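# Carry the coat stand into the taped area next door

## Task

Bring the coat stand into the adjoining room and leave it standing upright with all four of its feet within the yellow tape outline, none touching the tape itself. The coffee table must still be upright at the end. If the robot falls over or ends up tilted, the task fails. The stand has to stay in place without the robot holding it, or the task does not count as done.

## Robot and tools

ROBOT. The robot is a Hello Robot Stretch 4, about 1.6 m tall, with a single arm. It has an omni-wheel base whose rim reaches at most 0.23 m from the base origin, a lift on a vertical mast, an arm that telescopes forward, a three-joint wrist (yaw, pitch, roll) and a two-finger gripper. Four cameras ride on it: head_camera, head_left_camera, head_right_camera and wrist_camera. Loose objects may occasionally get a brief push from outside.

FRAMES. The base frame sits on the floor below the base centre: x forward, y left, z up. hand_pose, a point between the open fingertips, is reported in this frame; with all wrist joints at zero its axes line up with the base frame, though the printed position can be off. The odometry frame is the base frame as it was at the start of the scene. base_odometry counts wheel rotation only, so slipping shows up as travel; heading is positive to the left, within -3.142 to 3.142.

execute_actions. Argument "actions" is a list holding one action or none (an empty list just reports state and images). Optional "cameras" lists which images to return: head_camera, head_left_camera, head_right_camera, wrist_camera or all; omitted, null or ["all"] gives every camera, [] gives none, and an unknown name rejects the call. An action contains "base", "joints" or both, plus optional "pace" and "contact_limits"; alternatively it is just {"end_of_arm": "enable_torque"}, which re-powers any wrist or gripper motor that shut itself off so it holds its current spot. Motions in one action start together and may finish at different times.

base takes exactly one command, each a relative offset from where the base last measured itself in the most recent state report: translate_m (metres, straight ahead positive, -2 to 2, no turning), strafe_m (metres sideways, left positive, -2 to 2, no turning), or rotate_rad (radians, turn in place, counter-clockwise seen from above positive, -3.2 to 3.2).

joints are absolute targets by name, not offsets: lift_m 0 to 1.2 m (tolerance 0.004); arm_m extension 0 to 0.55 m (0.004); wrist_yaw_rad -1.134 to 4.276 (0 points forward, positive left, 3.14 folded back, over 3.4 the arm may block it; 0.02); wrist_pitch_rad -1.117 to 4.259 (0 level, 1.57 pointing down; 0.05); wrist_roll_rad -1.117 to 4.259 (0 leaves both fingers level, positive turns the gripper clockwise viewed from behind; 0.02); gripper_m -0.038 to 0.141 m, the fingertip gap with nothing held, negative values press the fingers together (0.004). Joint targets past a limit are clipped and reported; any other out-of-range value or unknown key refuses the whole call with no motion. A part left out of an action may still be driving toward its previous target without the status showing it. Each action runs at most 15 s.

pace is "slow", "default" (if omitted), "fast" or "max": base speed up to 0.1, 0.3, 0.4, 0.6 m/s and turning up to 1, 2, 3, 4 rad/s respectively. When lift_m exceeds 0.2 at the start of a base move, both are capped lower, down to 0.3 m/s and 1 rad/s at 1.2. Wrist speed is fixed; gripper speed is the same except at slow.

contact_limits accepts only arm_m, a number from 0 (gentlest) to 0.75 (strongest), default 0.5, setting how hard that arm motion may push before stopping.

wait: seconds from 0 to 10; commands nothing, lets the scene run, and returns state and images like an empty action.

zoom_image: camera name and region [x0, y0, x1, y1] in pixels of that camera's latest full image, origin top-left, at most 504 by 504. Image sizes: head_camera 420x560, head fisheyes 420x672, wrist_camera 616x392.

finished_scene: pass the current scene's number; it ends the scene irreversibly once the robot has held the final command, then reports success and the next task. The stand must already be in place and stable. Replying without any tool call ends all remaining scenes.

RESULTS. base_status and joint_status report how each motion of the last accepted action ended: "done" (for the base, wheels turned the full amount even if slipping), "off_target" (resting short and maybe still pushing), "contact_stop_at_<key>" (blocked; that part holds or may go slack), "limit_stop_at_<name>" (a built-in limit), "time_out", "torque_fault". After a stop the part forgets its old target. If a call reports a stop, later calls in the same reply are skipped. on_its_own lists what the call did not command; there, "held at" is a held target, not the actual position. A slack lift may sink under load and slack wheels can roll. limit_stop_at_tilt means the robot leans over 6 degrees and lift, arm and wheels ignore commands until it rights itself. limit_stop_at_own_body warns of self-collision, likely with gripper tilted up (pitch below -0.2) and rolled (roll below -0.4 or above 4); you may still move away. To unfold the wrist at the start, send lift_m 0.4 with wrist_yaw_rad 0 together.

turned_by_wheels vs turned_by_imu: a gap above about 0.1 rad means a hit or slip, and heading error is roughly their difference. base_tilt is in degrees, forward and right positive, with a fixed bias up to about 1.5. lidar_m gives 12 distances for 30-degree sectors, first straight ahead, counting counter-clockwise (4th left, 7th behind, 10th right); "-" is nothing seen or closer than 0.25 m; it sees from about 0.15 m up to robot height and may miss glass, thin legs and much behind. wrist_depth_mm is a 7 by 7 grid of depths, 100 to 2000 mm, top-left first, including the robot's own body. motor_effort is percent of maximum, positive toward higher joint values, bracket = peak in last action, noisy with fixed bias; for wheel_0, wheel_1, wheel_2 positive turns the base right.

GRIPPING. Command a gap smaller than the object; squeezing harder pulls it toward the wrist by up to a third of the shortfall. Neither the reading nor "done" confirms a grasp; at commanded values of 0 or more, a firm grip shows as a gripper_m effort change. Fingertips stuck on a surface: raise the lift.

AVOID. Driving or turning with over 1 kg held and arm_m above 0.2, especially fast; steady pushes or pulls with a high gripper or high contact limit (tipping). A wrist motor at full effort, e.g. pressing the gripper into something or a level gripper carrying over about 2 kg, faults and goes limp until enable_torque. Do not drop, slam, knock or shove things hard, do not topple the coffee table, and do not let the stand fall.

Each tool is called by a JSON object that holds its "fn" and its "kwargs".

## Session

{"fn": "execute_actions", "kwargs": {"actions": []}}

Scene clock: 0.00 s.
base_odometry: x=+0.000 y=+0.000 heading=+0.000 (m, m, rad; odometry frame)
turned_by_wheels: +0.000 (rad since the last result)
turned_by_imu: +0.000 (rad since the last result)
base_tilt: forward=-1.1 right=-0.6 (deg)
lidar_m: 0.87 0.78 0.81 1.02 2.25 1.38 1.87 1.71 1.35 0.89 0.79 0.83
base_status: not commanded
joint_positions: lift_m=+0.286 arm_m=+0.000 wrist_yaw_rad=+3.090 wrist_pitch_rad=-0.014 wrist_roll_rad=-0.007 gripper_m=+0.057
joint_status: not commanded
motor_effort: lift_m=+19 arm_m=+0 wrist_yaw_rad=-1 wrist_pitch_rad=-6 wrist_roll_rad=-5 gripper_m=-4 wheel_0=+0 wheel_1=+0 wheel_2=+0 (%)
hand_pose: x=-0.1128 y=+0.1022 z=+0.4679 quat_wxyz=(+0.026, +0.007, -0.004, +1.000) (m; base frame)
wrist_depth_mm: - 137 - - - - - / - 128 - - - - - / - 136 220 - - - - / 119 140 - - - - - / 1499 1756 1921 - - - - / 1430 1537 198 1430 216 1366 1281 / 1042 991 1042 - 1060 917 991
pictures: head_camera, head_left_camera, head_right_camera, wrist_camera
Images, in order (width x height): head_camera 420x560, head_left_camera 420x672, head_right_camera 420x672, wrist_camera 616x392.

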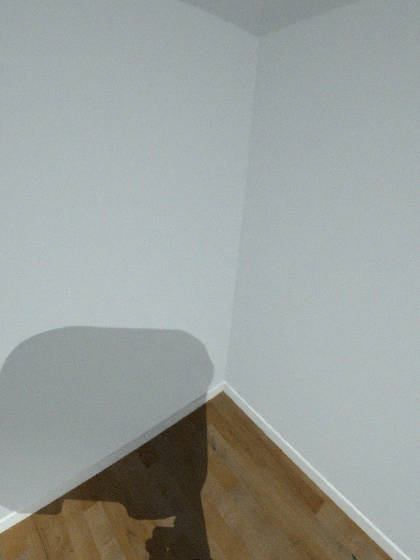

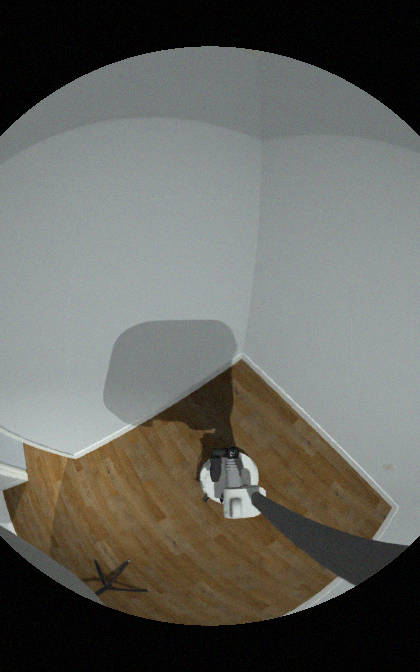

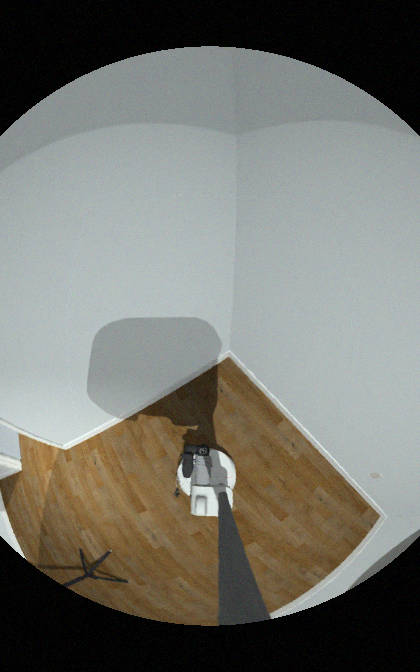

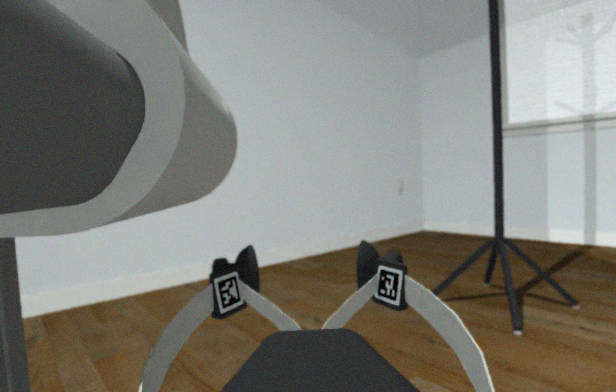

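{"fn": "execute_actions", "kwargs": {"actions": [{"base":{"rotate_rad":2.2}}]}}

Scene clock: 11.03 s.
base_odometry: x=+0.000 y=+0.000 heading=+2.200 (m, m, rad; odometry frame)
turned_by_wheels: +2.200 (rad since the last result)
turned_by_imu: +2.186 (rad since the last result)
base_tilt: forward=-1.2 right=-0.5 (deg)
lidar_m: 1.54 1.37 1.75 1.70 1.19 0.83 0.82 0.84 0.81 0.78 0.81 1.13
base_status: done
joint_positions: lift_m=+0.286 arm_m=+0.000 wrist_yaw_rad=+3.090 wrist_pitch_rad=-0.014 wrist_roll_rad=-0.007 gripper_m=+0.057
joint_status: not commanded
motor_effort: lift_m=+19(19) arm_m=+0(0) wrist_yaw_rad=+0(0) wrist_pitch_rad=-7(6) wrist_roll_rad=-2(3) gripper_m=-3(3) wheel_0=+0(5) wheel_1=-1(6) wheel_2=+0(8) (%)
hand_pose: x=-0.1128 y=+0.1022 z=+0.4679 quat_wxyz=(+0.026, +0.007, -0.004, +1.000) (m; base frame)
wrist_depth_mm: - 137 904 917 931 946 960 / - 128 904 917 946 960 991 / - 136 220 931 946 976 991 / 120 140 931 946 946 960 991 / 904 904 931 960 960 991 991 / 904 931 198 960 217 991 1008 / 917 917 931 - 960 931 976
pictures: head_camera, head_left_camera, head_right_camera, wrist_camera
camera_calibration (this result's frames):
wrist_camera: T_world_to_cam=[[0.0650816, 0.997428, -0.0300225, -0.0804593], [0.0182329, -0.0312699, -0.999345, 0.521041], [-0.997713, 0.0644916, -0.0202211, 0.119392], [0, 0, 0, 1]] pos_world=[0.114856, 0.0888455, 0.520698]
Images, in order (width x height): head_camera 420x560, head_left_camera 420x672, head_right_camera 420x672, wrist_camera 616x392.

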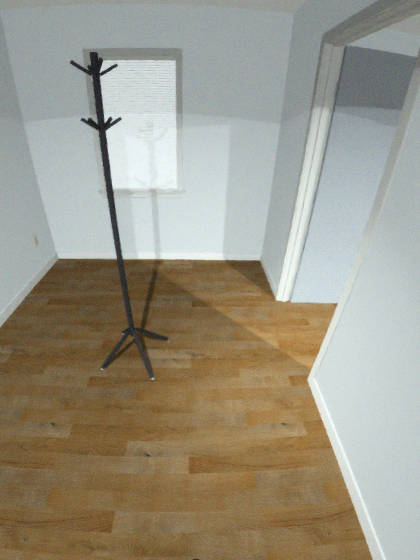

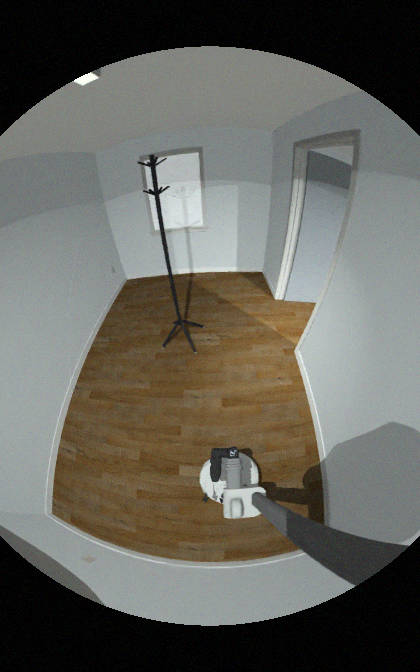

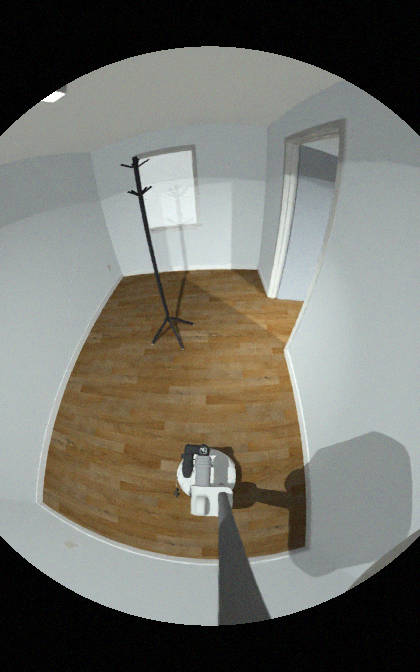

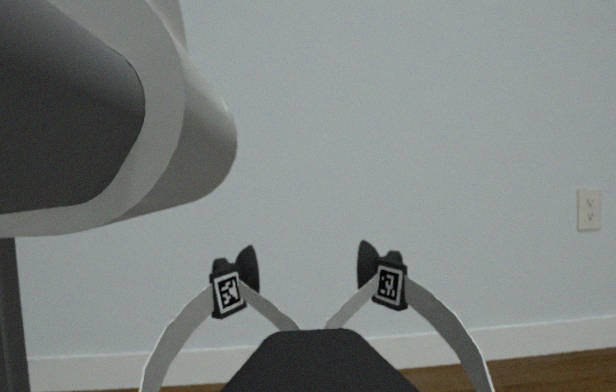

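{"fn": "execute_actions", "kwargs": {"actions": [{"base":{"strafe_m":-0.3}}], "cameras": []}}

{"fn": "execute_actions", "kwargs": {"actions": [{"base":{"translate_m":1.74},"pace":"fast"}], "cameras": []}}

{"fn": "execute_actions", "kwargs": {"actions": [{"base":{"rotate_rad":-1.57}}]}}

Scene clock: 22.70 s.
base_odometry: x=+0.243 y=+0.177 heading=+2.200 (m, m, rad; odometry frame)
turned_by_wheels: +0.000 (rad since the last result)
turned_by_imu: +0.000 (rad since the last result)
base_tilt: forward=-1.1 right=-0.5 (deg)
lidar_m: 2.16 1.43 2.06 1.99 1.17 0.84 0.81 0.72 0.51 0.49 0.51 0.71
base_status: done
joint_positions: lift_m=+0.286 arm_m=+0.000 wrist_yaw_rad=+3.090 wrist_pitch_rad=-0.014 wrist_roll_rad=-0.007 gripper_m=+0.057
joint_status: not commanded
motor_effort: lift_m=+20(19) arm_m=+0(0) wrist_yaw_rad=+0(2) wrist_pitch_rad=-6(6) wrist_roll_rad=-2(1) gripper_m=-4(2) wheel_0=-1(9) wheel_1=+0(10) wheel_2=-1(2) (%)
hand_pose: x=-0.1128 y=+0.1022 z=+0.4679 quat_wxyz=(+0.026, +0.007, -0.004, +1.000) (m; base frame)
wrist_depth_mm: - 137 904 904 946 946 976 / - 128 904 917 946 976 991 / - 136 221 931 946 960 976 / 119 140 917 931 946 976 991 / 891 917 917 946 960 991 991 / 904 917 198 946 217 991 991 / 878 917 917 - 960 931 960
pictures: none
No camera images: the call's "cameras" was empty. Leave "cameras" out to get every camera's image.

Scene clock: 28.40 s.
base_odometry: x=-0.781 y=+1.584 heading=+2.200 (m, m, rad; odometry frame)
turned_by_wheels: +0.000 (rad since the last result)
turned_by_imu: -0.001 (rad since the last result)
base_tilt: forward=-1.1 right=-0.5 (deg)
lidar_m: 1.17 1.22 1.61 2.01 0.68 2.67 2.04 0.72 0.76 1.23 0.58 0.67
base_status: done
joint_positions: lift_m=+0.286 arm_m=+0.000 wrist_yaw_rad=+3.090 wrist_pitch_rad=-0.014 wrist_roll_rad=-0.007 gripper_m=+0.057
joint_status: not commanded
motor_effort: lift_m=+19(19) arm_m=+0(0) wrist_yaw_rad=-1(0) wrist_pitch_rad=-7(6) wrist_roll_rad=-1(3) gripper_m=-3(3) wheel_0=+0(4) wheel_1=+0(7) wheel_2=+0(11) (%)
hand_pose: x=-0.1128 y=+0.1022 z=+0.4679 quat_wxyz=(+0.026, +0.007, -0.004, +1.000) (m; base frame)
wrist_depth_mm: - 137 - - - - - / - 128 - - - - - / - 136 220 - - - - / 119 140 - - - - - / 854 1397 - - - - - / 866 1281 198 1464 216 1336 1336 / 854 991 1042 - 1042 917 991
pictures: none
No camera images: the call's "cameras" was empty. Leave "cameras" out to get every camera's image.

Scene clock: 30.47 s.
base_odometry: x=-0.781 y=+1.584 heading=+0.630 (m, m, rad; odometry frame)
turned_by_wheels: -1.570 (rad since the last result)
turned_by_imu: -1.558 (rad since the last result)
base_tilt: forward=-1.2 right=-0.6 (deg)
lidar_m: 1.26 0.59 0.66 1.18 1.22 1.64 2.01 0.64 2.70 2.02 0.71 0.75
base_status: done
joint_positions: lift_m=+0.286 arm_m=+0.000 wrist_yaw_rad=+3.090 wrist_pitch_rad=-0.014 wrist_roll_rad=-0.007 gripper_m=+0.057
joint_status: not commanded
motor_effort: lift_m=+19(19) arm_m=+0(0) wrist_yaw_rad=+0(0) wrist_pitch_rad=-5(6) wrist_roll_rad=-3(3) gripper_m=-4(4) wheel_0=+2(4) wheel_1=+1(7) wheel_2=+0(6) (%)
hand_pose: x=-0.1128 y=+0.1022 z=+0.4679 quat_wxyz=(+0.026, +0.007, -0.004, +1.000) (m; base frame)
wrist_depth_mm: - 137 - - - 1921 1336 / - 128 - - - 1863 1336 / - 136 220 - - 1983 1397 / 119 140 - - - - 1397 / - - - - - 1863 1397 / 1464 1397 198 1464 216 1336 1281 / 976 976 1008 - 1042 917 991
pictures: head_camera, head_left_camera, head_right_camera, wrist_camera
camera_calibration (this result's frames):
wrist_camera: T_world_to_cam=[[0.0650821, 0.997428, -0.0300219, -0.08046], [0.0182329, -0.0312693, -0.999345, 0.521041], [-0.997713, 0.0644921, -0.0202211, 0.119397], [0, 0, 0, 1]] pos_world=[0.114861, 0.0888455, 0.520698]
Images, in order (width x height): head_camera 420x560, head_left_camera 420x672, head_right_camera 420x672, wrist_camera 616x392.

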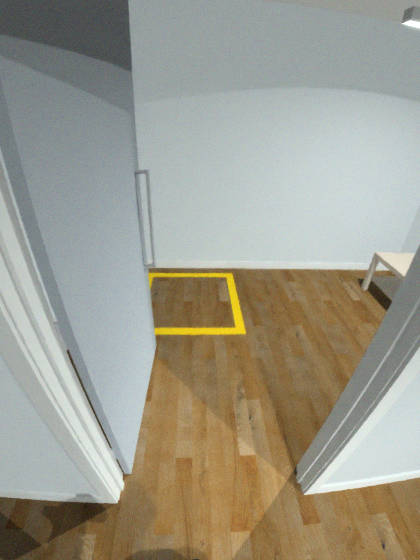

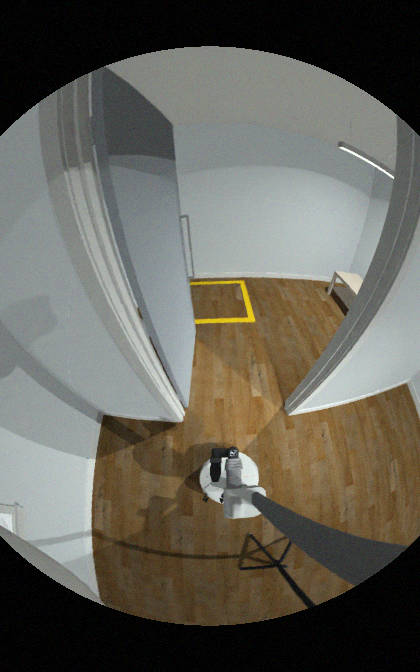

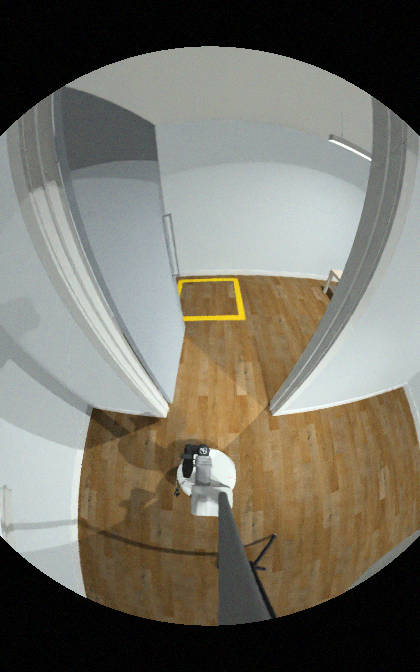

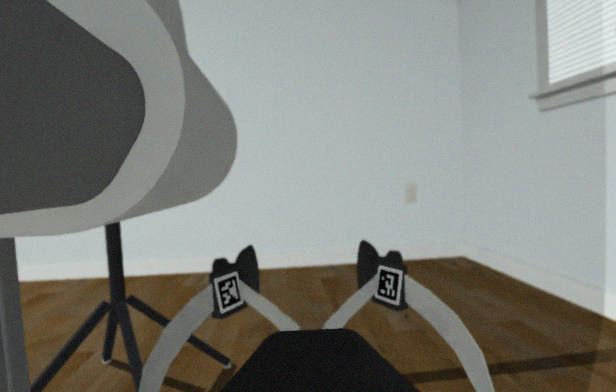

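{"fn": "execute_actions", "kwargs": {"actions": [{"base":{"rotate_rad":2.97},"joints":{"lift_m":0.7}}], "cameras": []}}

{"fn": "execute_actions", "kwargs": {"actions": [{"base":{"strafe_m":0.3},"joints":{"wrist_yaw_rad":0,"wrist_pitch_rad":0,"gripper_m":0.13}}]}}

Scene clock: 41.60 s.
base_odometry: x=-0.781 y=+1.583 heading=-2.683 (m, m, rad; odometry frame)
turned_by_wheels: +2.970 (rad since the last result)
turned_by_imu: +2.951 (rad since the last result)
base_tilt: forward=-1.1 right=-0.6 (deg)
lidar_m: 2.01 0.65 2.47 2.55 0.85 0.73 2.74 0.65 0.59 1.17 1.18 1.41
base_status: done
joint_positions: lift_m=+0.700 arm_m=+0.000 wrist_yaw_rad=+3.090 wrist_pitch_rad=-0.014 wrist_roll_rad=-0.007 gripper_m=+0.057
joint_status: all done
motor_effort: lift_m=+21(22) arm_m=+0(0) wrist_yaw_rad=-1(1) wrist_pitch_rad=-6(6) wrist_roll_rad=-2(4) gripper_m=-3(3) wheel_0=-1(4) wheel_1=-1(6) wheel_2=+2(8) (%)
hand_pose: x=-0.1128 y=+0.1022 z=+0.8821 quat_wxyz=(+0.026, +0.007, -0.004, +1.000) (m; base frame)
wrist_depth_mm: - 137 - - - 715 750 / - 128 - - - 723 750 / - 136 220 - - 723 750 / 119 140 - - - 732 759 / 798 1499 - - - 732 759 / 809 1430 198 - 216 732 768 / 788 1160 1863 - 1863 741 778
pictures: none
No camera images: the call's "cameras" was empty. Leave "cameras" out to get every camera's image.

Scene clock: 44.00 s.
base_odometry: x=-0.648 y=+1.314 heading=-2.683 (m, m, rad; odometry frame)
turned_by_wheels: +0.000 (rad since the last result)
turned_by_imu: +0.002 (rad since the last result)
base_tilt: forward=-1.1 right=-0.5 (deg)
lidar_m: 0.57 0.64 2.41 2.26 0.95 0.59 0.58 1.07 0.86 1.29 1.49 1.78
base_status: done
joint_positions: lift_m=+0.700 arm_m=+0.000 wrist_yaw_rad=+0.000 wrist_pitch_rad=+0.002 wrist_roll_rad=-0.007 gripper_m=+0.130
joint_status: all done
motor_effort: lift_m=+21(22) arm_m=+0(0) wrist_yaw_rad=-2(6) wrist_pitch_rad=-5(8) wrist_roll_rad=-2(2) gripper_m=-2(3) wheel_0=+0(7) wheel_1=-1(9) wheel_2=+1(3) (%)
hand_pose: x=+0.4593 y=-0.0873 z=+0.8775 quat_wxyz=(+1.000, -0.004, +0.001, +0.000) (m; base frame)
wrist_depth_mm: 1499 1576 1661 1708 1808 1863 1464 / 1499 1576 1661 1708 1808 1863 1464 / 1537 1576 1708 1756 1863 1921 1499 / 1576 1618 1708 1808 1863 1921 1537 / 1576 1618 1708 1808 1808 1863 1537 / 1576 459 1708 1708 1863 1863 1537 / 1618 1661 1708 - 1808 1618 1499
pictures: head_camera, head_left_camera, head_right_camera, wrist_camera
camera_calibration (this result's frames):
wrist_camera: T_world_to_cam=[[-0.0134861, -0.999465, -0.0298002, -0.0548011], [-0.036186, 0.0302712, -0.998886, 0.943953], [0.999254, -0.0123927, -0.0365748, -0.198862], [0, 0, 0, 1]] pos_world=[0.232133, -0.0858108, 0.933995]
Images, in order (width x height): head_camera 420x560, head_left_camera 420x672, head_right_camera 420x672, wrist_camera 616x392.

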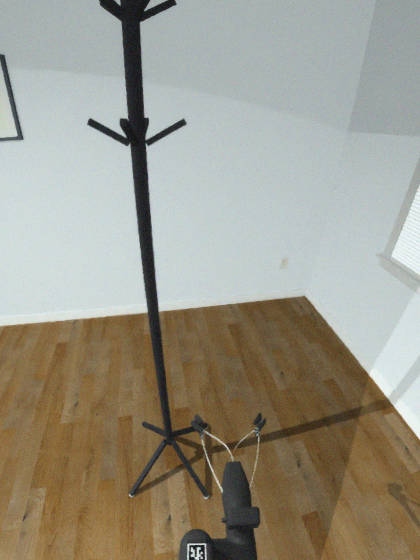

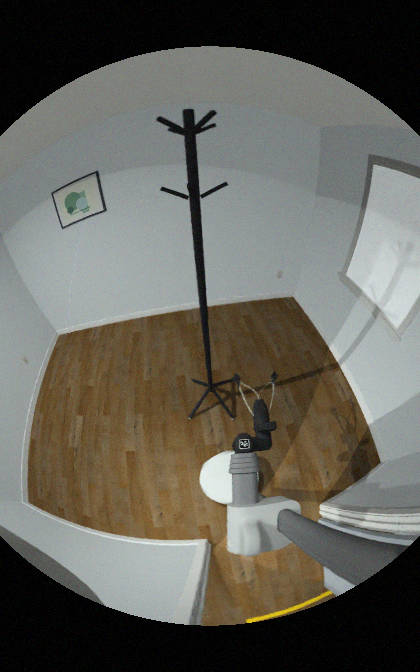

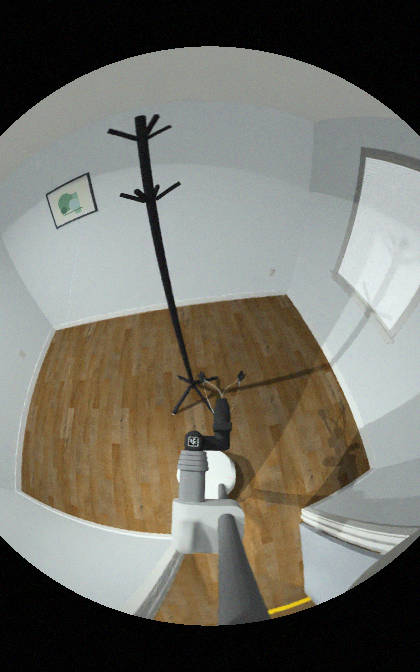

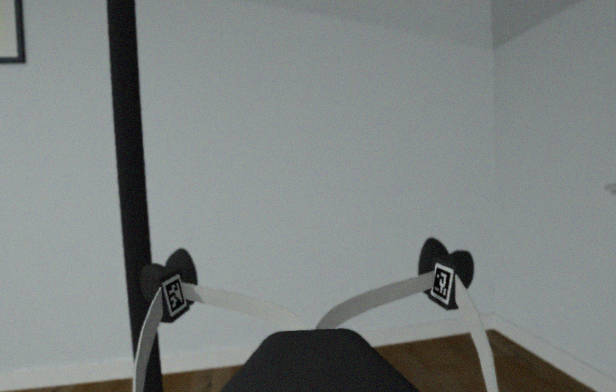

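{"fn": "execute_actions", "kwargs": {"actions": [{"base":{"strafe_m":0.22}}], "cameras": ["wrist_camera"]}}

{"fn": "execute_actions", "kwargs": {"actions": [{"base":{"translate_m":0.12},"joints":{"arm_m":0.08}}], "cameras": ["wrist_camera","head_left_camera"]}}

Scene clock: 51.43 s.
base_odometry: x=-0.551 y=+1.117 heading=-2.683 (m, m, rad; odometry frame)
turned_by_wheels: +0.000 (rad since the last result)
turned_by_imu: +0.003 (rad since the last result)
base_tilt: forward=-1.1 right=-0.6 (deg)
lidar_m: 0.56 1.95 2.28 2.04 1.02 0.62 0.54 1.46 1.06 1.40 1.70 0.62
base_status: done
joint_positions: lift_m=+0.700 arm_m=+0.000 wrist_yaw_rad=+0.000 wrist_pitch_rad=+0.002 wrist_roll_rad=-0.007 gripper_m=+0.130
joint_status: not commanded
motor_effort: lift_m=+21(21) arm_m=+0(0) wrist_yaw_rad=-2(0) wrist_pitch_rad=-6(7) wrist_roll_rad=-2(1) gripper_m=-1(2) wheel_0=+2(8) wheel_1=+0(9) wheel_2=+1(1) (%)
hand_pose: x=+0.4593 y=-0.0874 z=+0.8775 quat_wxyz=(+1.000, -0.004, +0.001, +0.000) (m; base frame)
wrist_depth_mm: 1464 1537 1618 1661 1756 1863 1661 / 1499 1576 1661 1618 1808 1863 1756 / 1537 1576 1618 1708 1808 1863 1756 / 1537 1576 1618 1708 1756 1921 1756 / 1537 1618 1708 1708 1863 1863 1808 / 1537 1618 1708 459 1808 1921 1808 / 1576 1618 1661 - 1808 1618 1576
pictures: wrist_camera
camera_calibration (this result's frames):
wrist_camera: T_world_to_cam=[[-0.0138383, -0.99946, -0.0298001, -0.054741], [-0.0361755, 0.0302839, -0.998886, 0.943953], [0.99925, -0.0127449, -0.036575, -0.198861], [0, 0, 0, 1]] pos_world=[0.232103, -0.0858325, 0.933997]
Images, in order (width x height): wrist_camera 616x392.

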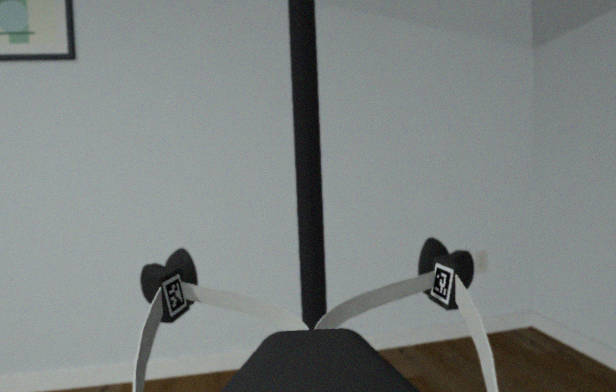

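Scene clock: 53.10 s.
base_odometry: x=-0.659 y=+1.064 heading=-2.683 (m, m, rad; odometry frame)
turned_by_wheels: +0.000 (rad since the last result)
turned_by_imu: +0.000 (rad since the last result)
base_tilt: forward=-1.1 right=-0.5 (deg)
lidar_m: 0.45 1.82 2.24 2.07 1.20 0.77 0.67 1.42 1.11 1.66 1.66 0.50
base_status: done
joint_positions: lift_m=+0.700 arm_m=+0.079 wrist_yaw_rad=+0.000 wrist_pitch_rad=+0.002 wrist_roll_rad=-0.007 gripper_m=+0.130
joint_status: all done
motor_effort: lift_m=+21(21) arm_m=+7(5) wrist_yaw_rad=-1(1) wrist_pitch_rad=-6(7) wrist_roll_rad=-3(1) gripper_m=+0(1) wheel_0=-1(4) wheel_1=-1(4) wheel_2=+2(8) (%)
hand_pose: x=+0.5381 y=-0.0874 z=+0.8775 quat_wxyz=(+1.000, -0.004, +0.001, +0.000) (m; base frame)
wrist_depth_mm: 1336 1397 1397 1464 1537 1661 1618 / 1308 1397 1430 1499 1576 1661 1661 / 1366 1366 1430 255 1618 1661 1708 / 1366 1430 1464 256 1618 1708 1756 / 1366 1397 1499 259 1618 1756 1708 / 1397 1430 1464 253 1618 1708 1756 / 1366 1430 1499 - 1661 1618 1618
pictures: head_left_camera, wrist_camera
camera_calibration (this result's frames):
wrist_camera: T_world_to_cam=[[-0.0137384, -0.999461, -0.0298002, -0.0536747], [-0.0361757, 0.0302803, -0.998887, 0.946806], [0.999251, -0.0126451, -0.0365722, -0.277658], [0, 0, 0, 1]] pos_world=[0.310964, -0.0858263, 0.933997]
Images, in order (width x height): head_left_camera 420x672, wrist_camera 616x392.

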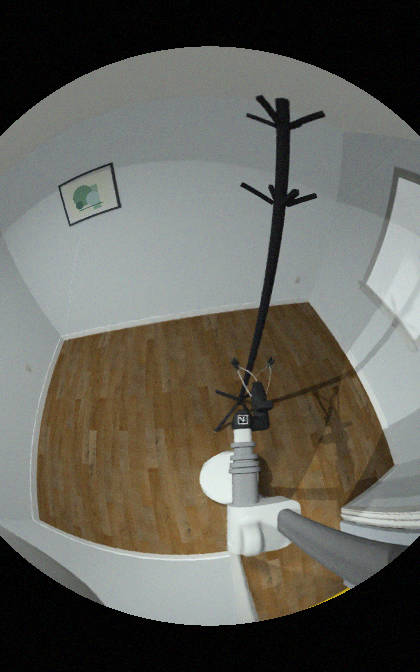

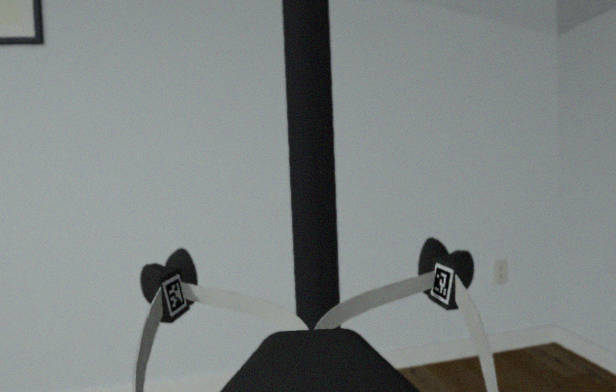

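{"fn": "execute_actions", "kwargs": {"actions": [{"base":{"translate_m":0.035},"joints":{"lift_m":0.9}}], "cameras": []}}

{"fn": "execute_actions", "kwargs": {"actions": [{"joints":{"gripper_m":0.03}}], "cameras": ["wrist_camera","head_camera"]}}

Scene clock: 59.93 s.
base_odometry: x=-0.690 y=+1.048 heading=-2.683 (m, m, rad; odometry frame)
turned_by_wheels: +0.000 (rad since the last result)
turned_by_imu: +0.002 (rad since the last result)
base_tilt: forward=-1.1 right=-0.5 (deg)
lidar_m: 0.41 1.79 2.21 2.08 1.28 0.79 0.70 1.41 1.12 1.65 1.66 0.45
base_status: done
joint_positions: lift_m=+0.900 arm_m=+0.079 wrist_yaw_rad=+0.000 wrist_pitch_rad=+0.002 wrist_roll_rad=-0.007 gripper_m=+0.130
joint_status: all done
motor_effort: lift_m=+21(23) arm_m=+7(7) wrist_yaw_rad=-1(0) wrist_pitch_rad=-7(7) wrist_roll_rad=-4(2) gripper_m=-1(0) wheel_0=+0(5) wheel_1=+1(3) wheel_2=+1(7) (%)
hand_pose: x=+0.5381 y=-0.0874 z=+1.0774 quat_wxyz=(+1.000, -0.004, +0.001, +0.000) (m; base frame)
wrist_depth_mm: 1308 1336 1430 214 1537 1618 1661 / 1336 1336 1430 214 1537 1618 1661 / 1336 1366 1397 216 1537 1661 1661 / 1308 1366 1464 216 1576 1661 1708 / 1366 1366 1430 221 1576 1661 1708 / 1366 1397 1464 217 1576 1661 1756 / 1366 1430 1499 - 1661 1708 1756
pictures: none
No camera images: the call's "cameras" was empty. Leave "cameras" out to get every camera's image.

Scene clock: 61.87 s.
base_odometry: x=-0.690 y=+1.048 heading=-2.683 (m, m, rad; odometry frame)
turned_by_wheels: +0.000 (rad since the last result)
turned_by_imu: +0.001 (rad since the last result)
base_tilt: forward=-1.0 right=-0.5 (deg)
lidar_m: 0.40 1.79 2.19 2.07 1.27 0.80 0.70 1.41 1.13 1.67 1.65 0.47
base_status: not commanded
joint_positions: lift_m=+0.900 arm_m=+0.079 wrist_yaw_rad=-0.002 wrist_pitch_rad=+0.002 wrist_roll_rad=-0.007 gripper_m=+0.030
joint_status: all done
motor_effort: lift_m=+21(22) arm_m=+7(7) wrist_yaw_rad=+5(5) wrist_pitch_rad=-6(7) wrist_roll_rad=-2(4) gripper_m=-7(7) wheel_0=+0(0) wheel_1=+1(1) wheel_2=+1(1) (%)
hand_pose: x=+0.5380 y=-0.0879 z=+1.0774 quat_wxyz=(+1.000, -0.004, +0.001, -0.001) (m; base frame)
wrist_depth_mm: 1308 1336 1430 211 1537 1618 1618 / 1308 1366 1397 217 1537 1618 1661 / 1336 1366 1430 218 1576 1618 1708 / 1336 1397 1430 218 1576 1661 1708 / 1336 1366 1464 219 1576 1661 1708 / 1336 1430 196 218 195 1661 1756 / 1366 1397 1464 - 1618 1708 1708
pictures: head_camera, wrist_camera
camera_calibration (this result's frames):
wrist_camera: T_world_to_cam=[[-0.0155038, -0.999436, -0.0298005, -0.0472742], [-0.036122, 0.0303444, -0.998887, 1.14654], [0.999227, -0.0144101, -0.0365721, -0.270353], [0, 0, 0, 1]] pos_world=[0.310826, -0.0859346, 1.13397]
Images, in order (width x height): head_camera 420x560, wrist_camera 616x392.

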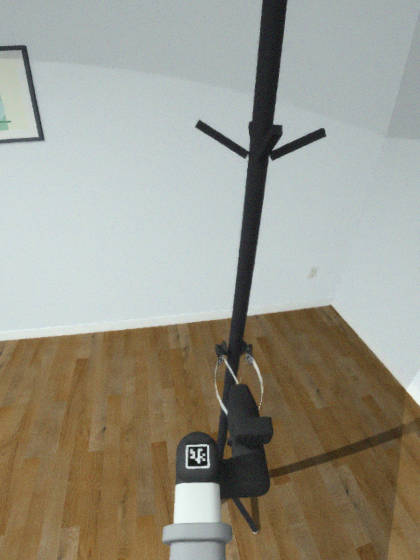

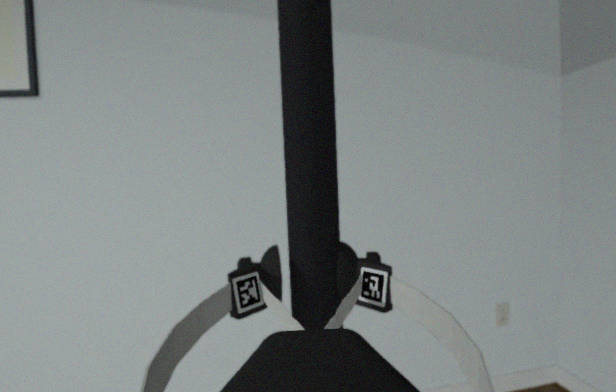

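{"fn": "execute_actions", "kwargs": {"actions": [{"base":{"strafe_m":-0.006},"joints":{"gripper_m":-0.03,"arm_m":0.09}}], "cameras": ["wrist_camera"]}}

{"fn": "execute_actions", "kwargs": {"actions": [{"joints":{"lift_m":0.912},"pace":"slow"}], "cameras": ["wrist_camera","head_left_camera"]}}

Scene clock: 68.43 s.
base_odometry: x=-0.693 y=+1.054 heading=-2.683 (m, m, rad; odometry frame)
turned_by_wheels: +0.000 (rad since the last result)
turned_by_imu: +0.002 (rad since the last result)
base_tilt: forward=-1.1 right=-0.6 (deg)
lidar_m: 0.39 1.79 2.19 2.07 1.29 0.77 0.72 1.41 1.13 1.65 1.65 0.46
base_status: done
joint_positions: lift_m=+0.900 arm_m=+0.089 wrist_yaw_rad=+0.001 wrist_pitch_rad=+0.000 wrist_roll_rad=-0.007 gripper_m=-0.029
joint_status: all done
motor_effort: lift_m=+21(21) arm_m=+6(6) wrist_yaw_rad=-2(8) wrist_pitch_rad=+0(7) wrist_roll_rad=+0(2) gripper_m=-24(22) wheel_0=+0(7) wheel_1=+0(4) wheel_2=+1(0) (%)
hand_pose: x=+0.5484 y=-0.0871 z=+1.0781 quat_wxyz=(+1.000, -0.004, +0.000, +0.001) (m; base frame)
wrist_depth_mm: 1308 1336 1430 186 1499 1576 1618 / 1308 1366 1397 188 1537 1576 1661 / 1281 1336 1430 189 1537 1618 1661 / 1308 1366 1430 193 1576 1661 1708 / 1336 1397 1430 196 1576 1661 1708 / 1336 1366 185 195 185 1618 1708 / 1366 1397 1499 - 1618 1708 1708
pictures: wrist_camera
camera_calibration (this result's frames):
wrist_camera: T_world_to_cam=[[-0.0125796, -0.999476, -0.0298327, -0.0478407], [-0.0338888, 0.030244, -0.998968, 1.14643], [0.999346, -0.0115556, -0.0342515, -0.283074], [0, 0, 0, 1]] pos_world=[0.321139, -0.0857596, 1.13413]
Images, in order (width x height): wrist_camera 616x392.

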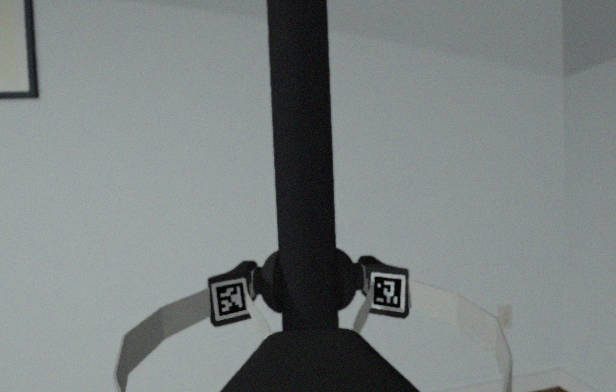

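Scene clock: 69.20 s.
base_odometry: x=-0.693 y=+1.054 heading=-2.683 (m, m, rad; odometry frame)
turned_by_wheels: +0.000 (rad since the last result)
turned_by_imu: +0.000 (rad since the last result)
base_tilt: forward=-1.1 right=-0.6 (deg)
lidar_m: 0.40 1.78 2.17 2.08 1.27 0.79 0.70 1.39 1.14 1.66 1.65 0.47
base_status: not commanded
joint_positions: lift_m=+0.911 arm_m=+0.089 wrist_yaw_rad=+0.001 wrist_pitch_rad=+0.015 wrist_roll_rad=-0.007 gripper_m=-0.029
joint_status: all done
on_its_own: wrist_pitch_rad is at rest, and its effort (-42) is outside its rest range (-23 to +23)
motor_effort: lift_m=+26(27) arm_m=+6(6) wrist_yaw_rad=-3(4) wrist_pitch_rad=-42(43) wrist_roll_rad=-3(3) gripper_m=-23(25) wheel_0=+0(0) wheel_1=+0(0) wheel_2=+1(1) (%)
hand_pose: x=+0.5484 y=-0.0871 z=+1.0853 quat_wxyz=(+1.000, -0.004, +0.007, +0.001) (m; base frame)
wrist_depth_mm: 1308 1308 1397 182 1499 1576 1618 / 1281 1336 1397 184 1499 1576 1618 / 1308 1366 1430 187 1537 1618 1661 / 1308 1397 1430 191 1537 1661 1708 / 1336 1397 1430 196 1576 1661 1708 / 1366 1397 185 195 185 1661 1708 / 1397 1397 1499 - 1618 1708 1756
pictures: head_left_camera, wrist_camera
camera_calibration (this result's frames):
wrist_camera: T_world_to_cam=[[-0.0131028, -0.999475, -0.02962, -0.0475918], [-0.0488931, 0.0302275, -0.998347, 1.1612], [0.998718, -0.0116329, -0.0492635, -0.266158], [0, 0, 0, 1]] pos_world=[0.321968, -0.0857632, 1.14476]
Images, in order (width x height): head_left_camera 420x672, wrist_camera 616x392.

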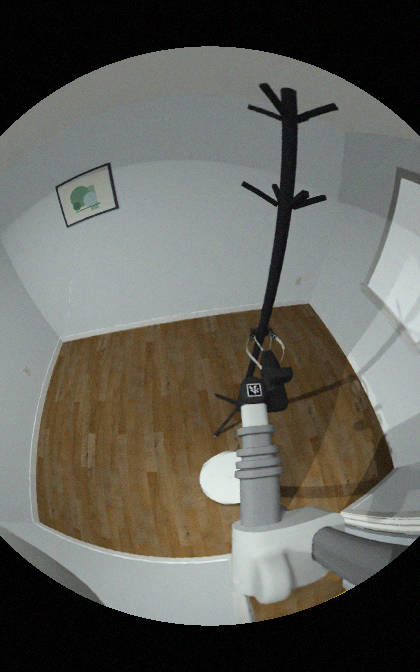

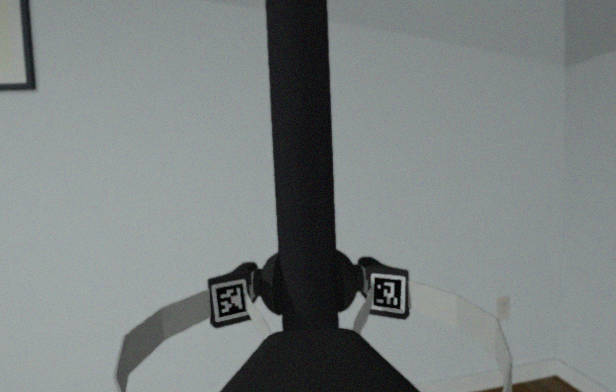

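{"fn": "execute_actions", "kwargs": {"actions": [{"joints":{"lift_m":0.92},"pace":"slow"}], "cameras": []}}

Scene clock: 76.37 s.
base_odometry: x=-0.693 y=+1.054 heading=-2.683 (m, m, rad; odometry frame)
turned_by_wheels: +0.000 (rad since the last result)
turned_by_imu: +0.001 (rad since the last result)
base_tilt: forward=-1.0 right=-0.6 (deg)
lidar_m: 0.40 1.78 2.20 2.07 1.27 0.80 0.71 1.41 1.13 1.65 1.66 0.47
base_status: not commanded
joint_positions: lift_m=+0.919 arm_m=+0.089 wrist_yaw_rad=+0.001 wrist_pitch_rad=+0.025 wrist_roll_rad=-0.007 gripper_m=-0.029
joint_status: all done
on_its_own: wrist_pitch_rad is at rest, and its effort (-72) is outside its rest range (-23 to +23)
motor_effort: lift_m=+30(31) arm_m=+6(6) wrist_yaw_rad=-2(4) wrist_pitch_rad=-72(73) wrist_roll_rad=-1(2) gripper_m=-23(23) wheel_0=-1(1) wheel_1=+0(0) wheel_2=+1(1) (%)
hand_pose: x=+0.5483 y=-0.0872 z=+1.0900 quat_wxyz=(+1.000, -0.004, +0.013, +0.000) (m; base frame)
wrist_depth_mm: 1281 1336 1366 179 1499 1537 1618 / 1281 1336 1397 181 1537 1618 1618 / 1308 1366 1430 186 1537 1618 1661 / 1336 1366 1430 189 1576 1618 1661 / 1366 1397 1430 195 1576 1708 1756 / 1336 1397 184 195 186 1661 1708 / 1366 1430 1499 - 1661 1708 1756
pictures: none
No camera images: the call's "cameras" was empty. Leave "cameras" out to get every camera's image.

{"fn": "execute_actions", "kwargs": {"actions": [{"joints":{"lift_m":0.901},"pace":"slow"}], "cameras": []}}

{"fn": "execute_actions", "kwargs": {"actions": [{"joints":{"gripper_m":0.1,"arm_m":0.08}}], "cameras": []}}

{"fn": "execute_actions", "kwargs": {"actions": [{"joints":{"wrist_pitch_rad":0.95,"lift_m":1.0,"arm_m":0.13}}]}}

Scene clock: 85.87 s.
base_odometry: x=-0.693 y=+1.054 heading=-2.683 (m, m, rad; odometry frame)
turned_by_wheels: +0.000 (rad since the last result)
turned_by_imu: +0.001 (rad since the last result)
base_tilt: forward=-1.1 right=-0.6 (deg)
lidar_m: 0.40 1.80 2.18 2.06 1.26 0.80 0.71 1.39 1.12 1.66 1.65 0.45
base_status: not commanded
joint_positions: lift_m=+0.901 arm_m=+0.089 wrist_yaw_rad=+0.001 wrist_pitch_rad=+0.002 wrist_roll_rad=-0.007 gripper_m=-0.029
joint_status: all done
motor_effort: lift_m=+16(30) arm_m=+6(6) wrist_yaw_rad=-3(4) wrist_pitch_rad=-4(72) wrist_roll_rad=-2(2) gripper_m=-24(24) wheel_0=+0(0) wheel_1=+0(0) wheel_2=+1(1) (%)
hand_pose: x=+0.5484 y=-0.0871 z=+1.0790 quat_wxyz=(+1.000, -0.004, +0.001, +0.001) (m; base frame)
wrist_depth_mm: 1281 1336 1397 185 1499 1576 1618 / 1308 1336 1430 187 1499 1576 1661 / 1308 1366 1430 189 1537 1618 1661 / 1336 1366 1430 193 1537 1661 1661 / 1336 1397 1430 196 1576 1708 1708 / 1366 1366 185 196 186 1708 1708 / 1366 1397 1464 - 1576 1661 1756
pictures: none
No camera images: the call's "cameras" was empty. Leave "cameras" out to get every camera's image.

Scene clock: 87.87 s.
base_odometry: x=-0.693 y=+1.054 heading=-2.683 (m, m, rad; odometry frame)
turned_by_wheels: +0.000 (rad since the last result)
turned_by_imu: +0.001 (rad since the last result)
base_tilt: forward=-1.1 right=-0.5 (deg)
lidar_m: 0.40 1.79 2.19 2.07 1.26 0.80 0.70 1.40 1.12 1.65 1.66 0.47
base_status: not commanded
joint_positions: lift_m=+0.901 arm_m=+0.081 wrist_yaw_rad=+0.000 wrist_pitch_rad=+0.003 wrist_roll_rad=-0.007 gripper_m=+0.100
joint_status: all done
motor_effort: lift_m=+16(17) arm_m=-7(9) wrist_yaw_rad=-2(7) wrist_pitch_rad=-7(8) wrist_roll_rad=-4(2) gripper_m=-2(24) wheel_0=+0(0) wheel_1=+0(0) wheel_2=+1(2) (%)
hand_pose: x=+0.5408 y=-0.0873 z=+1.0787 quat_wxyz=(+1.000, -0.004, +0.001, +0.000) (m; base frame)
wrist_depth_mm: 1281 1366 1397 211 1537 1618 1618 / 1308 1366 1430 211 1537 1618 1661 / 1308 1397 1430 213 1576 1618 1708 / 1336 1366 1430 216 1576 1618 1661 / 1366 1397 1464 222 1576 1661 1708 / 1366 1397 217 216 1618 1708 1708 / 1366 1397 1499 - 1661 1661 1756
pictures: none
No camera images: the call's "cameras" was empty. Leave "cameras" out to get every camera's image.

Scene clock: 89.30 s.
base_odometry: x=-0.693 y=+1.054 heading=-2.683 (m, m, rad; odometry frame)
turned_by_wheels: +0.000 (rad since the last result)
turned_by_imu: +0.001 (rad since the last result)
base_tilt: forward=-1.1 right=-0.5 (deg)
lidar_m: 0.40 1.80 2.19 2.08 1.28 0.80 0.72 1.40 1.13 1.66 1.66 0.44
base_status: not commanded
joint_positions: lift_m=+1.000 arm_m=+0.129 wrist_yaw_rad=+0.000 wrist_pitch_rad=+0.951 wrist_roll_rad=-0.007 gripper_m=+0.100
joint_status: all done
motor_effort: lift_m=+21(22) arm_m=+8(5) wrist_yaw_rad=-2(2) wrist_pitch_rad=-2(7) wrist_roll_rad=-4(2) gripper_m=-3(2) wheel_0=+0(0) wheel_1=+0(1) wheel_2=+1(1) (%)
hand_pose: x=+0.4671 y=-0.0874 z=+0.9432 quat_wxyz=(+0.889, -0.003, +0.458, +0.002) (m; base frame)
wrist_depth_mm: 1336 1430 1464 160 1618 1756 1661 / 1499 1576 1576 193 1618 1618 1576 / 1499 1499 1464 237 1464 1464 1464 / 1366 1366 1336 1281 1336 1366 1308 / 1229 1229 1229 1182 1205 1229 1205 / 1138 1138 216 1118 1078 1118 1098 / 1060 1042 1060 - 1078 1042 1042
pictures: head_camera, head_left_camera, head_right_camera, wrist_camera
camera_calibration (this result's frames):
wrist_camera: T_world_to_cam=[[-0.0322584, -0.999461, -0.00610815, -0.0664117], [-0.832909, 0.0302599, -0.552583, 0.961148], [0.55247, -0.0127379, -0.833436, 0.755972], [0, 0, 0, 1]] pos_world=[0.380755, -0.0858307, 1.16076]
Images, in order (width x height): head_camera 420x560, head_left_camera 420x672, head_right_camera 420x672, wrist_camera 616x392.

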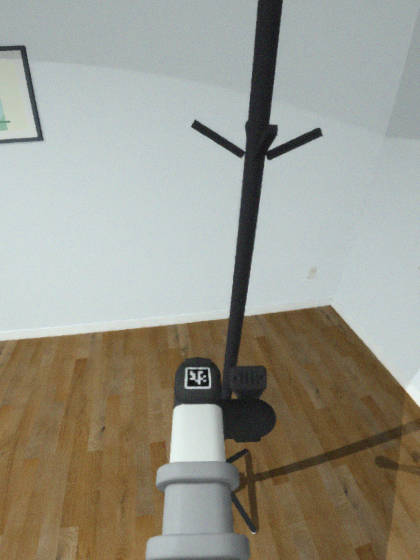

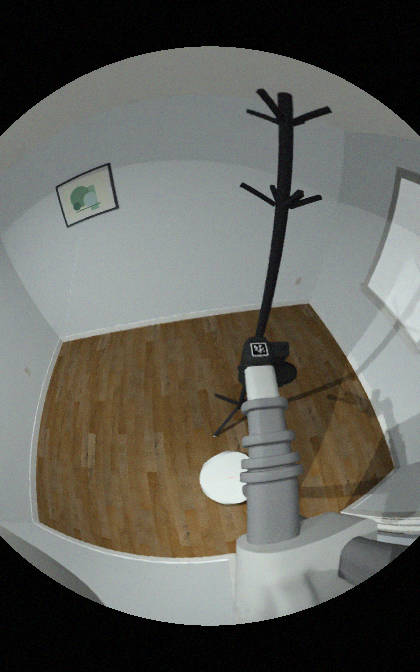

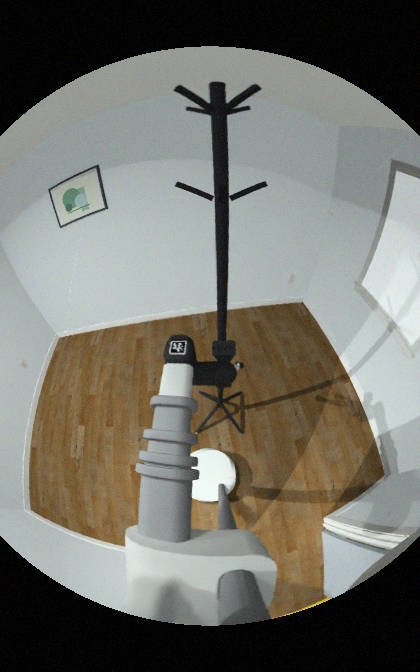

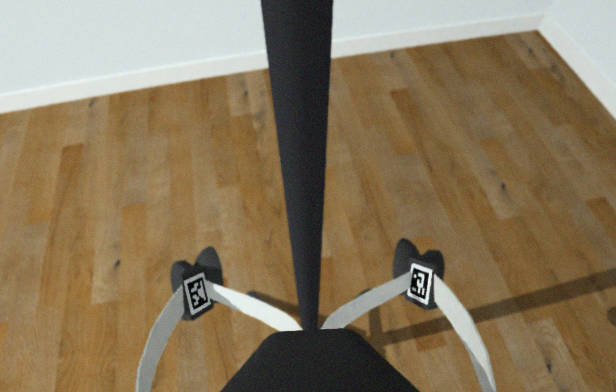

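{"fn": "execute_actions", "kwargs": {"actions": [{"base":{"translate_m":0.05},"joints":{"lift_m":1.08,"arm_m":0.158}}], "cameras": []}}

{"fn": "execute_actions", "kwargs": {"actions": [{"joints":{"gripper_m":0.025}}], "cameras": ["wrist_camera","head_right_camera"]}}

Scene clock: 94.70 s.
base_odometry: x=-0.738 y=+1.032 heading=-2.683 (m, m, rad; odometry frame)
turned_by_wheels: +0.000 (rad since the last result)
turned_by_imu: +0.001 (rad since the last result)
base_tilt: forward=-1.1 right=-0.6 (deg)
lidar_m: 0.38 1.75 2.12 2.09 1.34 0.85 0.76 1.41 1.16 1.64 1.65 0.40
base_status: done
joint_positions: lift_m=+1.080 arm_m=+0.157 wrist_yaw_rad=+0.000 wrist_pitch_rad=+0.951 wrist_roll_rad=-0.007 gripper_m=+0.100
joint_status: all done
motor_effort: lift_m=+22(22) arm_m=+7(5) wrist_yaw_rad=-3(2) wrist_pitch_rad=-4(3) wrist_roll_rad=+0(1) gripper_m=-2(2) wheel_0=+1(4) wheel_1=-1(5) wheel_2=+0(8) (%)
hand_pose: x=+0.4952 y=-0.0874 z=+1.0232 quat_wxyz=(+0.889, -0.003, +0.458, +0.002) (m; base frame)
wrist_depth_mm: 1281 1336 1397 - 1576 1661 1708 / 1464 1499 1661 - 1708 1708 1661 / 1576 1576 1576 106 1576 1576 1576 / 1397 1430 1430 128 1397 1430 1430 / 1336 1336 1336 178 1308 1281 1281 / 1205 1229 217 226 1182 1182 1182 / 1138 1118 1118 - 1138 1098 1118
pictures: none
No camera images: the call's "cameras" was empty. Leave "cameras" out to get every camera's image.

Scene clock: 96.27 s.
base_odometry: x=-0.738 y=+1.032 heading=-2.683 (m, m, rad; odometry frame)
turned_by_wheels: +0.000 (rad since the last result)
turned_by_imu: +0.001 (rad since the last result)
base_tilt: forward=-1.1 right=-0.5 (deg)
lidar_m: 0.37 1.74 2.11 2.08 1.38 0.86 0.76 1.39 1.15 1.65 1.65 0.41
base_status: not commanded
joint_positions: lift_m=+1.080 arm_m=+0.157 wrist_yaw_rad=+0.001 wrist_pitch_rad=+0.951 wrist_roll_rad=-0.007 gripper_m=+0.025
joint_status: all done
motor_effort: lift_m=+21(21) arm_m=+7(7) wrist_yaw_rad=-2(5) wrist_pitch_rad=-4(2) wrist_roll_rad=-2(2) gripper_m=-8(8) wheel_0=+1(1) wheel_1=-1(1) wheel_2=+0(0) (%)
hand_pose: x=+0.4953 y=-0.0873 z=+1.0232 quat_wxyz=(+0.889, -0.003, +0.458, +0.002) (m; base frame)
wrist_depth_mm: 1281 1336 1430 - 1618 1708 1661 / 1464 1576 1618 - 1756 1756 1661 / 1576 1576 1618 105 1576 1537 1537 / 1464 1430 1430 127 1430 1397 1397 / 1308 1308 1308 175 1281 1308 1281 / 1229 1205 198 218 197 1205 1182 / 1138 1118 1138 - 1138 1098 1118
pictures: head_right_camera, wrist_camera
camera_calibration (this result's frames):
wrist_camera: T_world_to_cam=[[-0.0313264, -0.999491, -0.00610117, -0.0653286], [-0.833058, 0.029482, -0.5524, 1.02864], [0.552299, -0.0122221, -0.833557, 0.807309], [0, 0, 0, 1]] pos_world=[0.408998, -0.0857548, 1.24076]
Images, in order (width x height): head_right_camera 420x672, wrist_camera 616x392.

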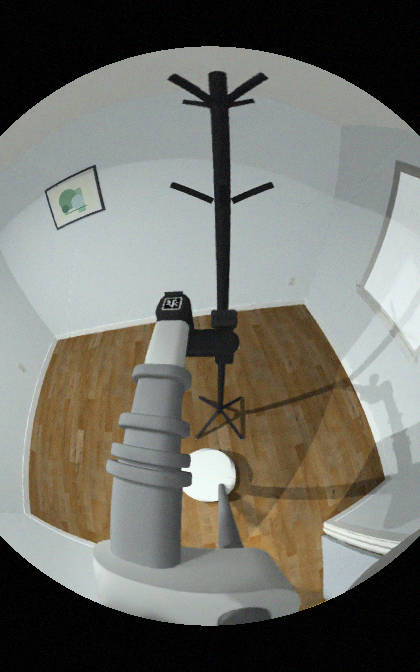

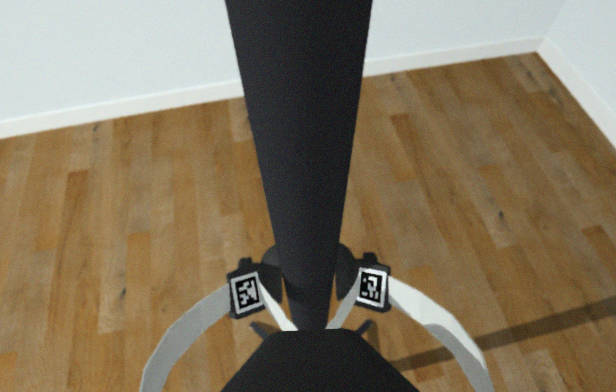

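{"fn": "execute_actions", "kwargs": {"actions": [{"joints":{"gripper_m":-0.038,"arm_m":0.166,"lift_m":1.068}}], "cameras": ["wrist_camera"]}}

{"fn": "execute_actions", "kwargs": {"actions": [{"joints":{"lift_m":1.08},"pace":"slow"}], "cameras": ["wrist_camera"]}}

Scene clock: 101.67 s.
base_odometry: x=-0.738 y=+1.032 heading=-2.683 (m, m, rad; odometry frame)
turned_by_wheels: +0.000 (rad since the last result)
turned_by_imu: +0.002 (rad since the last result)
base_tilt: forward=-1.0 right=-0.5 (deg)
lidar_m: 0.36 1.75 2.13 2.08 1.36 0.85 0.75 1.41 1.15 1.64 1.63 0.41
base_status: not commanded
joint_positions: lift_m=+1.068 arm_m=+0.165 wrist_yaw_rad=+0.001 wrist_pitch_rad=+0.955 wrist_roll_rad=-0.007 gripper_m=-0.037
joint_status: all done
motor_effort: lift_m=+21(21) arm_m=+6(5) wrist_yaw_rad=-4(5) wrist_pitch_rad=-14(15) wrist_roll_rad=-2(1) gripper_m=-28(30) wheel_0=+1(1) wheel_1=-1(1) wheel_2=+0(2) (%)
hand_pose: x=+0.5026 y=-0.0872 z=+1.0106 quat_wxyz=(+0.888, -0.003, +0.460, +0.002) (m; base frame)
wrist_depth_mm: 1281 1336 1397 - 1576 1708 1618 / 1464 1537 1618 - 1756 1661 1661 / 1576 1537 1537 - 1537 1537 1537 / 1430 1430 1397 - 1397 1397 1366 / 1281 1308 1308 124 1281 1308 1281 / 1182 1205 181 196 184 1138 1182 / 1138 1098 1098 - 1118 1098 1078
pictures: wrist_camera
camera_calibration (this result's frames):
wrist_camera: T_world_to_cam=[[-0.0312146, -0.999495, -0.00598209, -0.0653338], [-0.835088, 0.0293679, -0.549332, 1.02564], [0.549231, -0.0121516, -0.835583, 0.796411], [0, 0, 0, 1]] pos_world=[0.417044, -0.085744, 1.22849]
Images, in order (width x height): wrist_camera 616x392.

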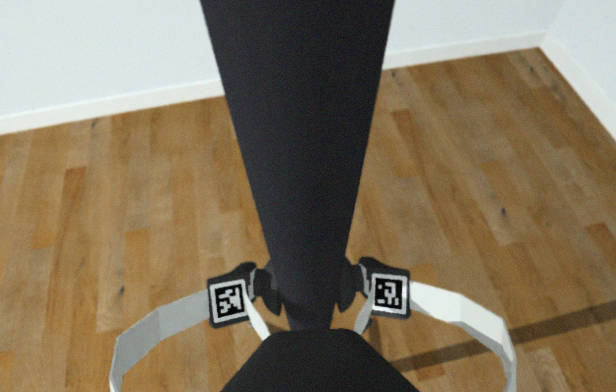

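Scene clock: 102.43 s.
base_odometry: x=-0.738 y=+1.032 heading=-2.683 (m, m, rad; odometry frame)
turned_by_wheels: +0.000 (rad since the last result)
turned_by_imu: +0.000 (rad since the last result)
base_tilt: forward=-1.0 right=-0.5 (deg)
lidar_m: 0.36 1.74 2.14 2.09 1.36 0.85 0.77 1.38 1.17 1.65 1.64 0.40
base_status: not commanded
joint_positions: lift_m=+1.079 arm_m=+0.165 wrist_yaw_rad=+0.000 wrist_pitch_rad=+0.967 wrist_roll_rad=-0.007 gripper_m=-0.037
joint_status: all done
on_its_own: wrist_pitch_rad is at rest, and its effort (-49) is outside its rest range (-23 to +23)
motor_effort: lift_m=+32(33) arm_m=+6(6) wrist_yaw_rad=-3(2) wrist_pitch_rad=-49(52) wrist_roll_rad=-2(1) gripper_m=-30(30) wheel_0=+1(1) wheel_1=-1(1) wheel_2=+0(0) (%)
hand_pose: x=+0.4996 y=-0.0874 z=+1.0196 quat_wxyz=(+0.885, -0.003, +0.465, +0.002) (m; base frame)
wrist_depth_mm: 1308 1336 - - 1661 1708 1708 / 1499 1576 1576 - 1661 1708 1618 / 1576 1576 1537 - 1499 1499 1499 / 1397 1397 1366 - 1397 1397 1366 / 1281 1281 1281 118 1308 1255 1255 / 1182 1205 182 196 183 1182 1160 / 1118 1098 1098 - 1118 1098 1118
pictures: wrist_camera
camera_calibration (this result's frames):
wrist_camera: T_world_to_cam=[[-0.03205, -0.999471, -0.00558342, -0.0654883], [-0.841756, 0.0300037, -0.539024, 1.02099], [0.538906, -0.0125758, -0.842272, 0.817529], [0, 0, 0, 1]] pos_world=[0.416757, -0.0858061, 1.23856]
Images, in order (width x height): wrist_camera 616x392.

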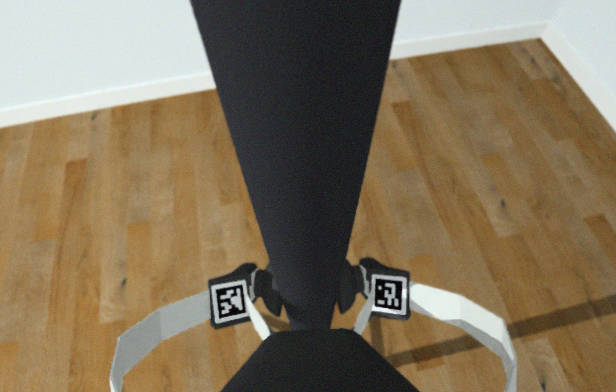

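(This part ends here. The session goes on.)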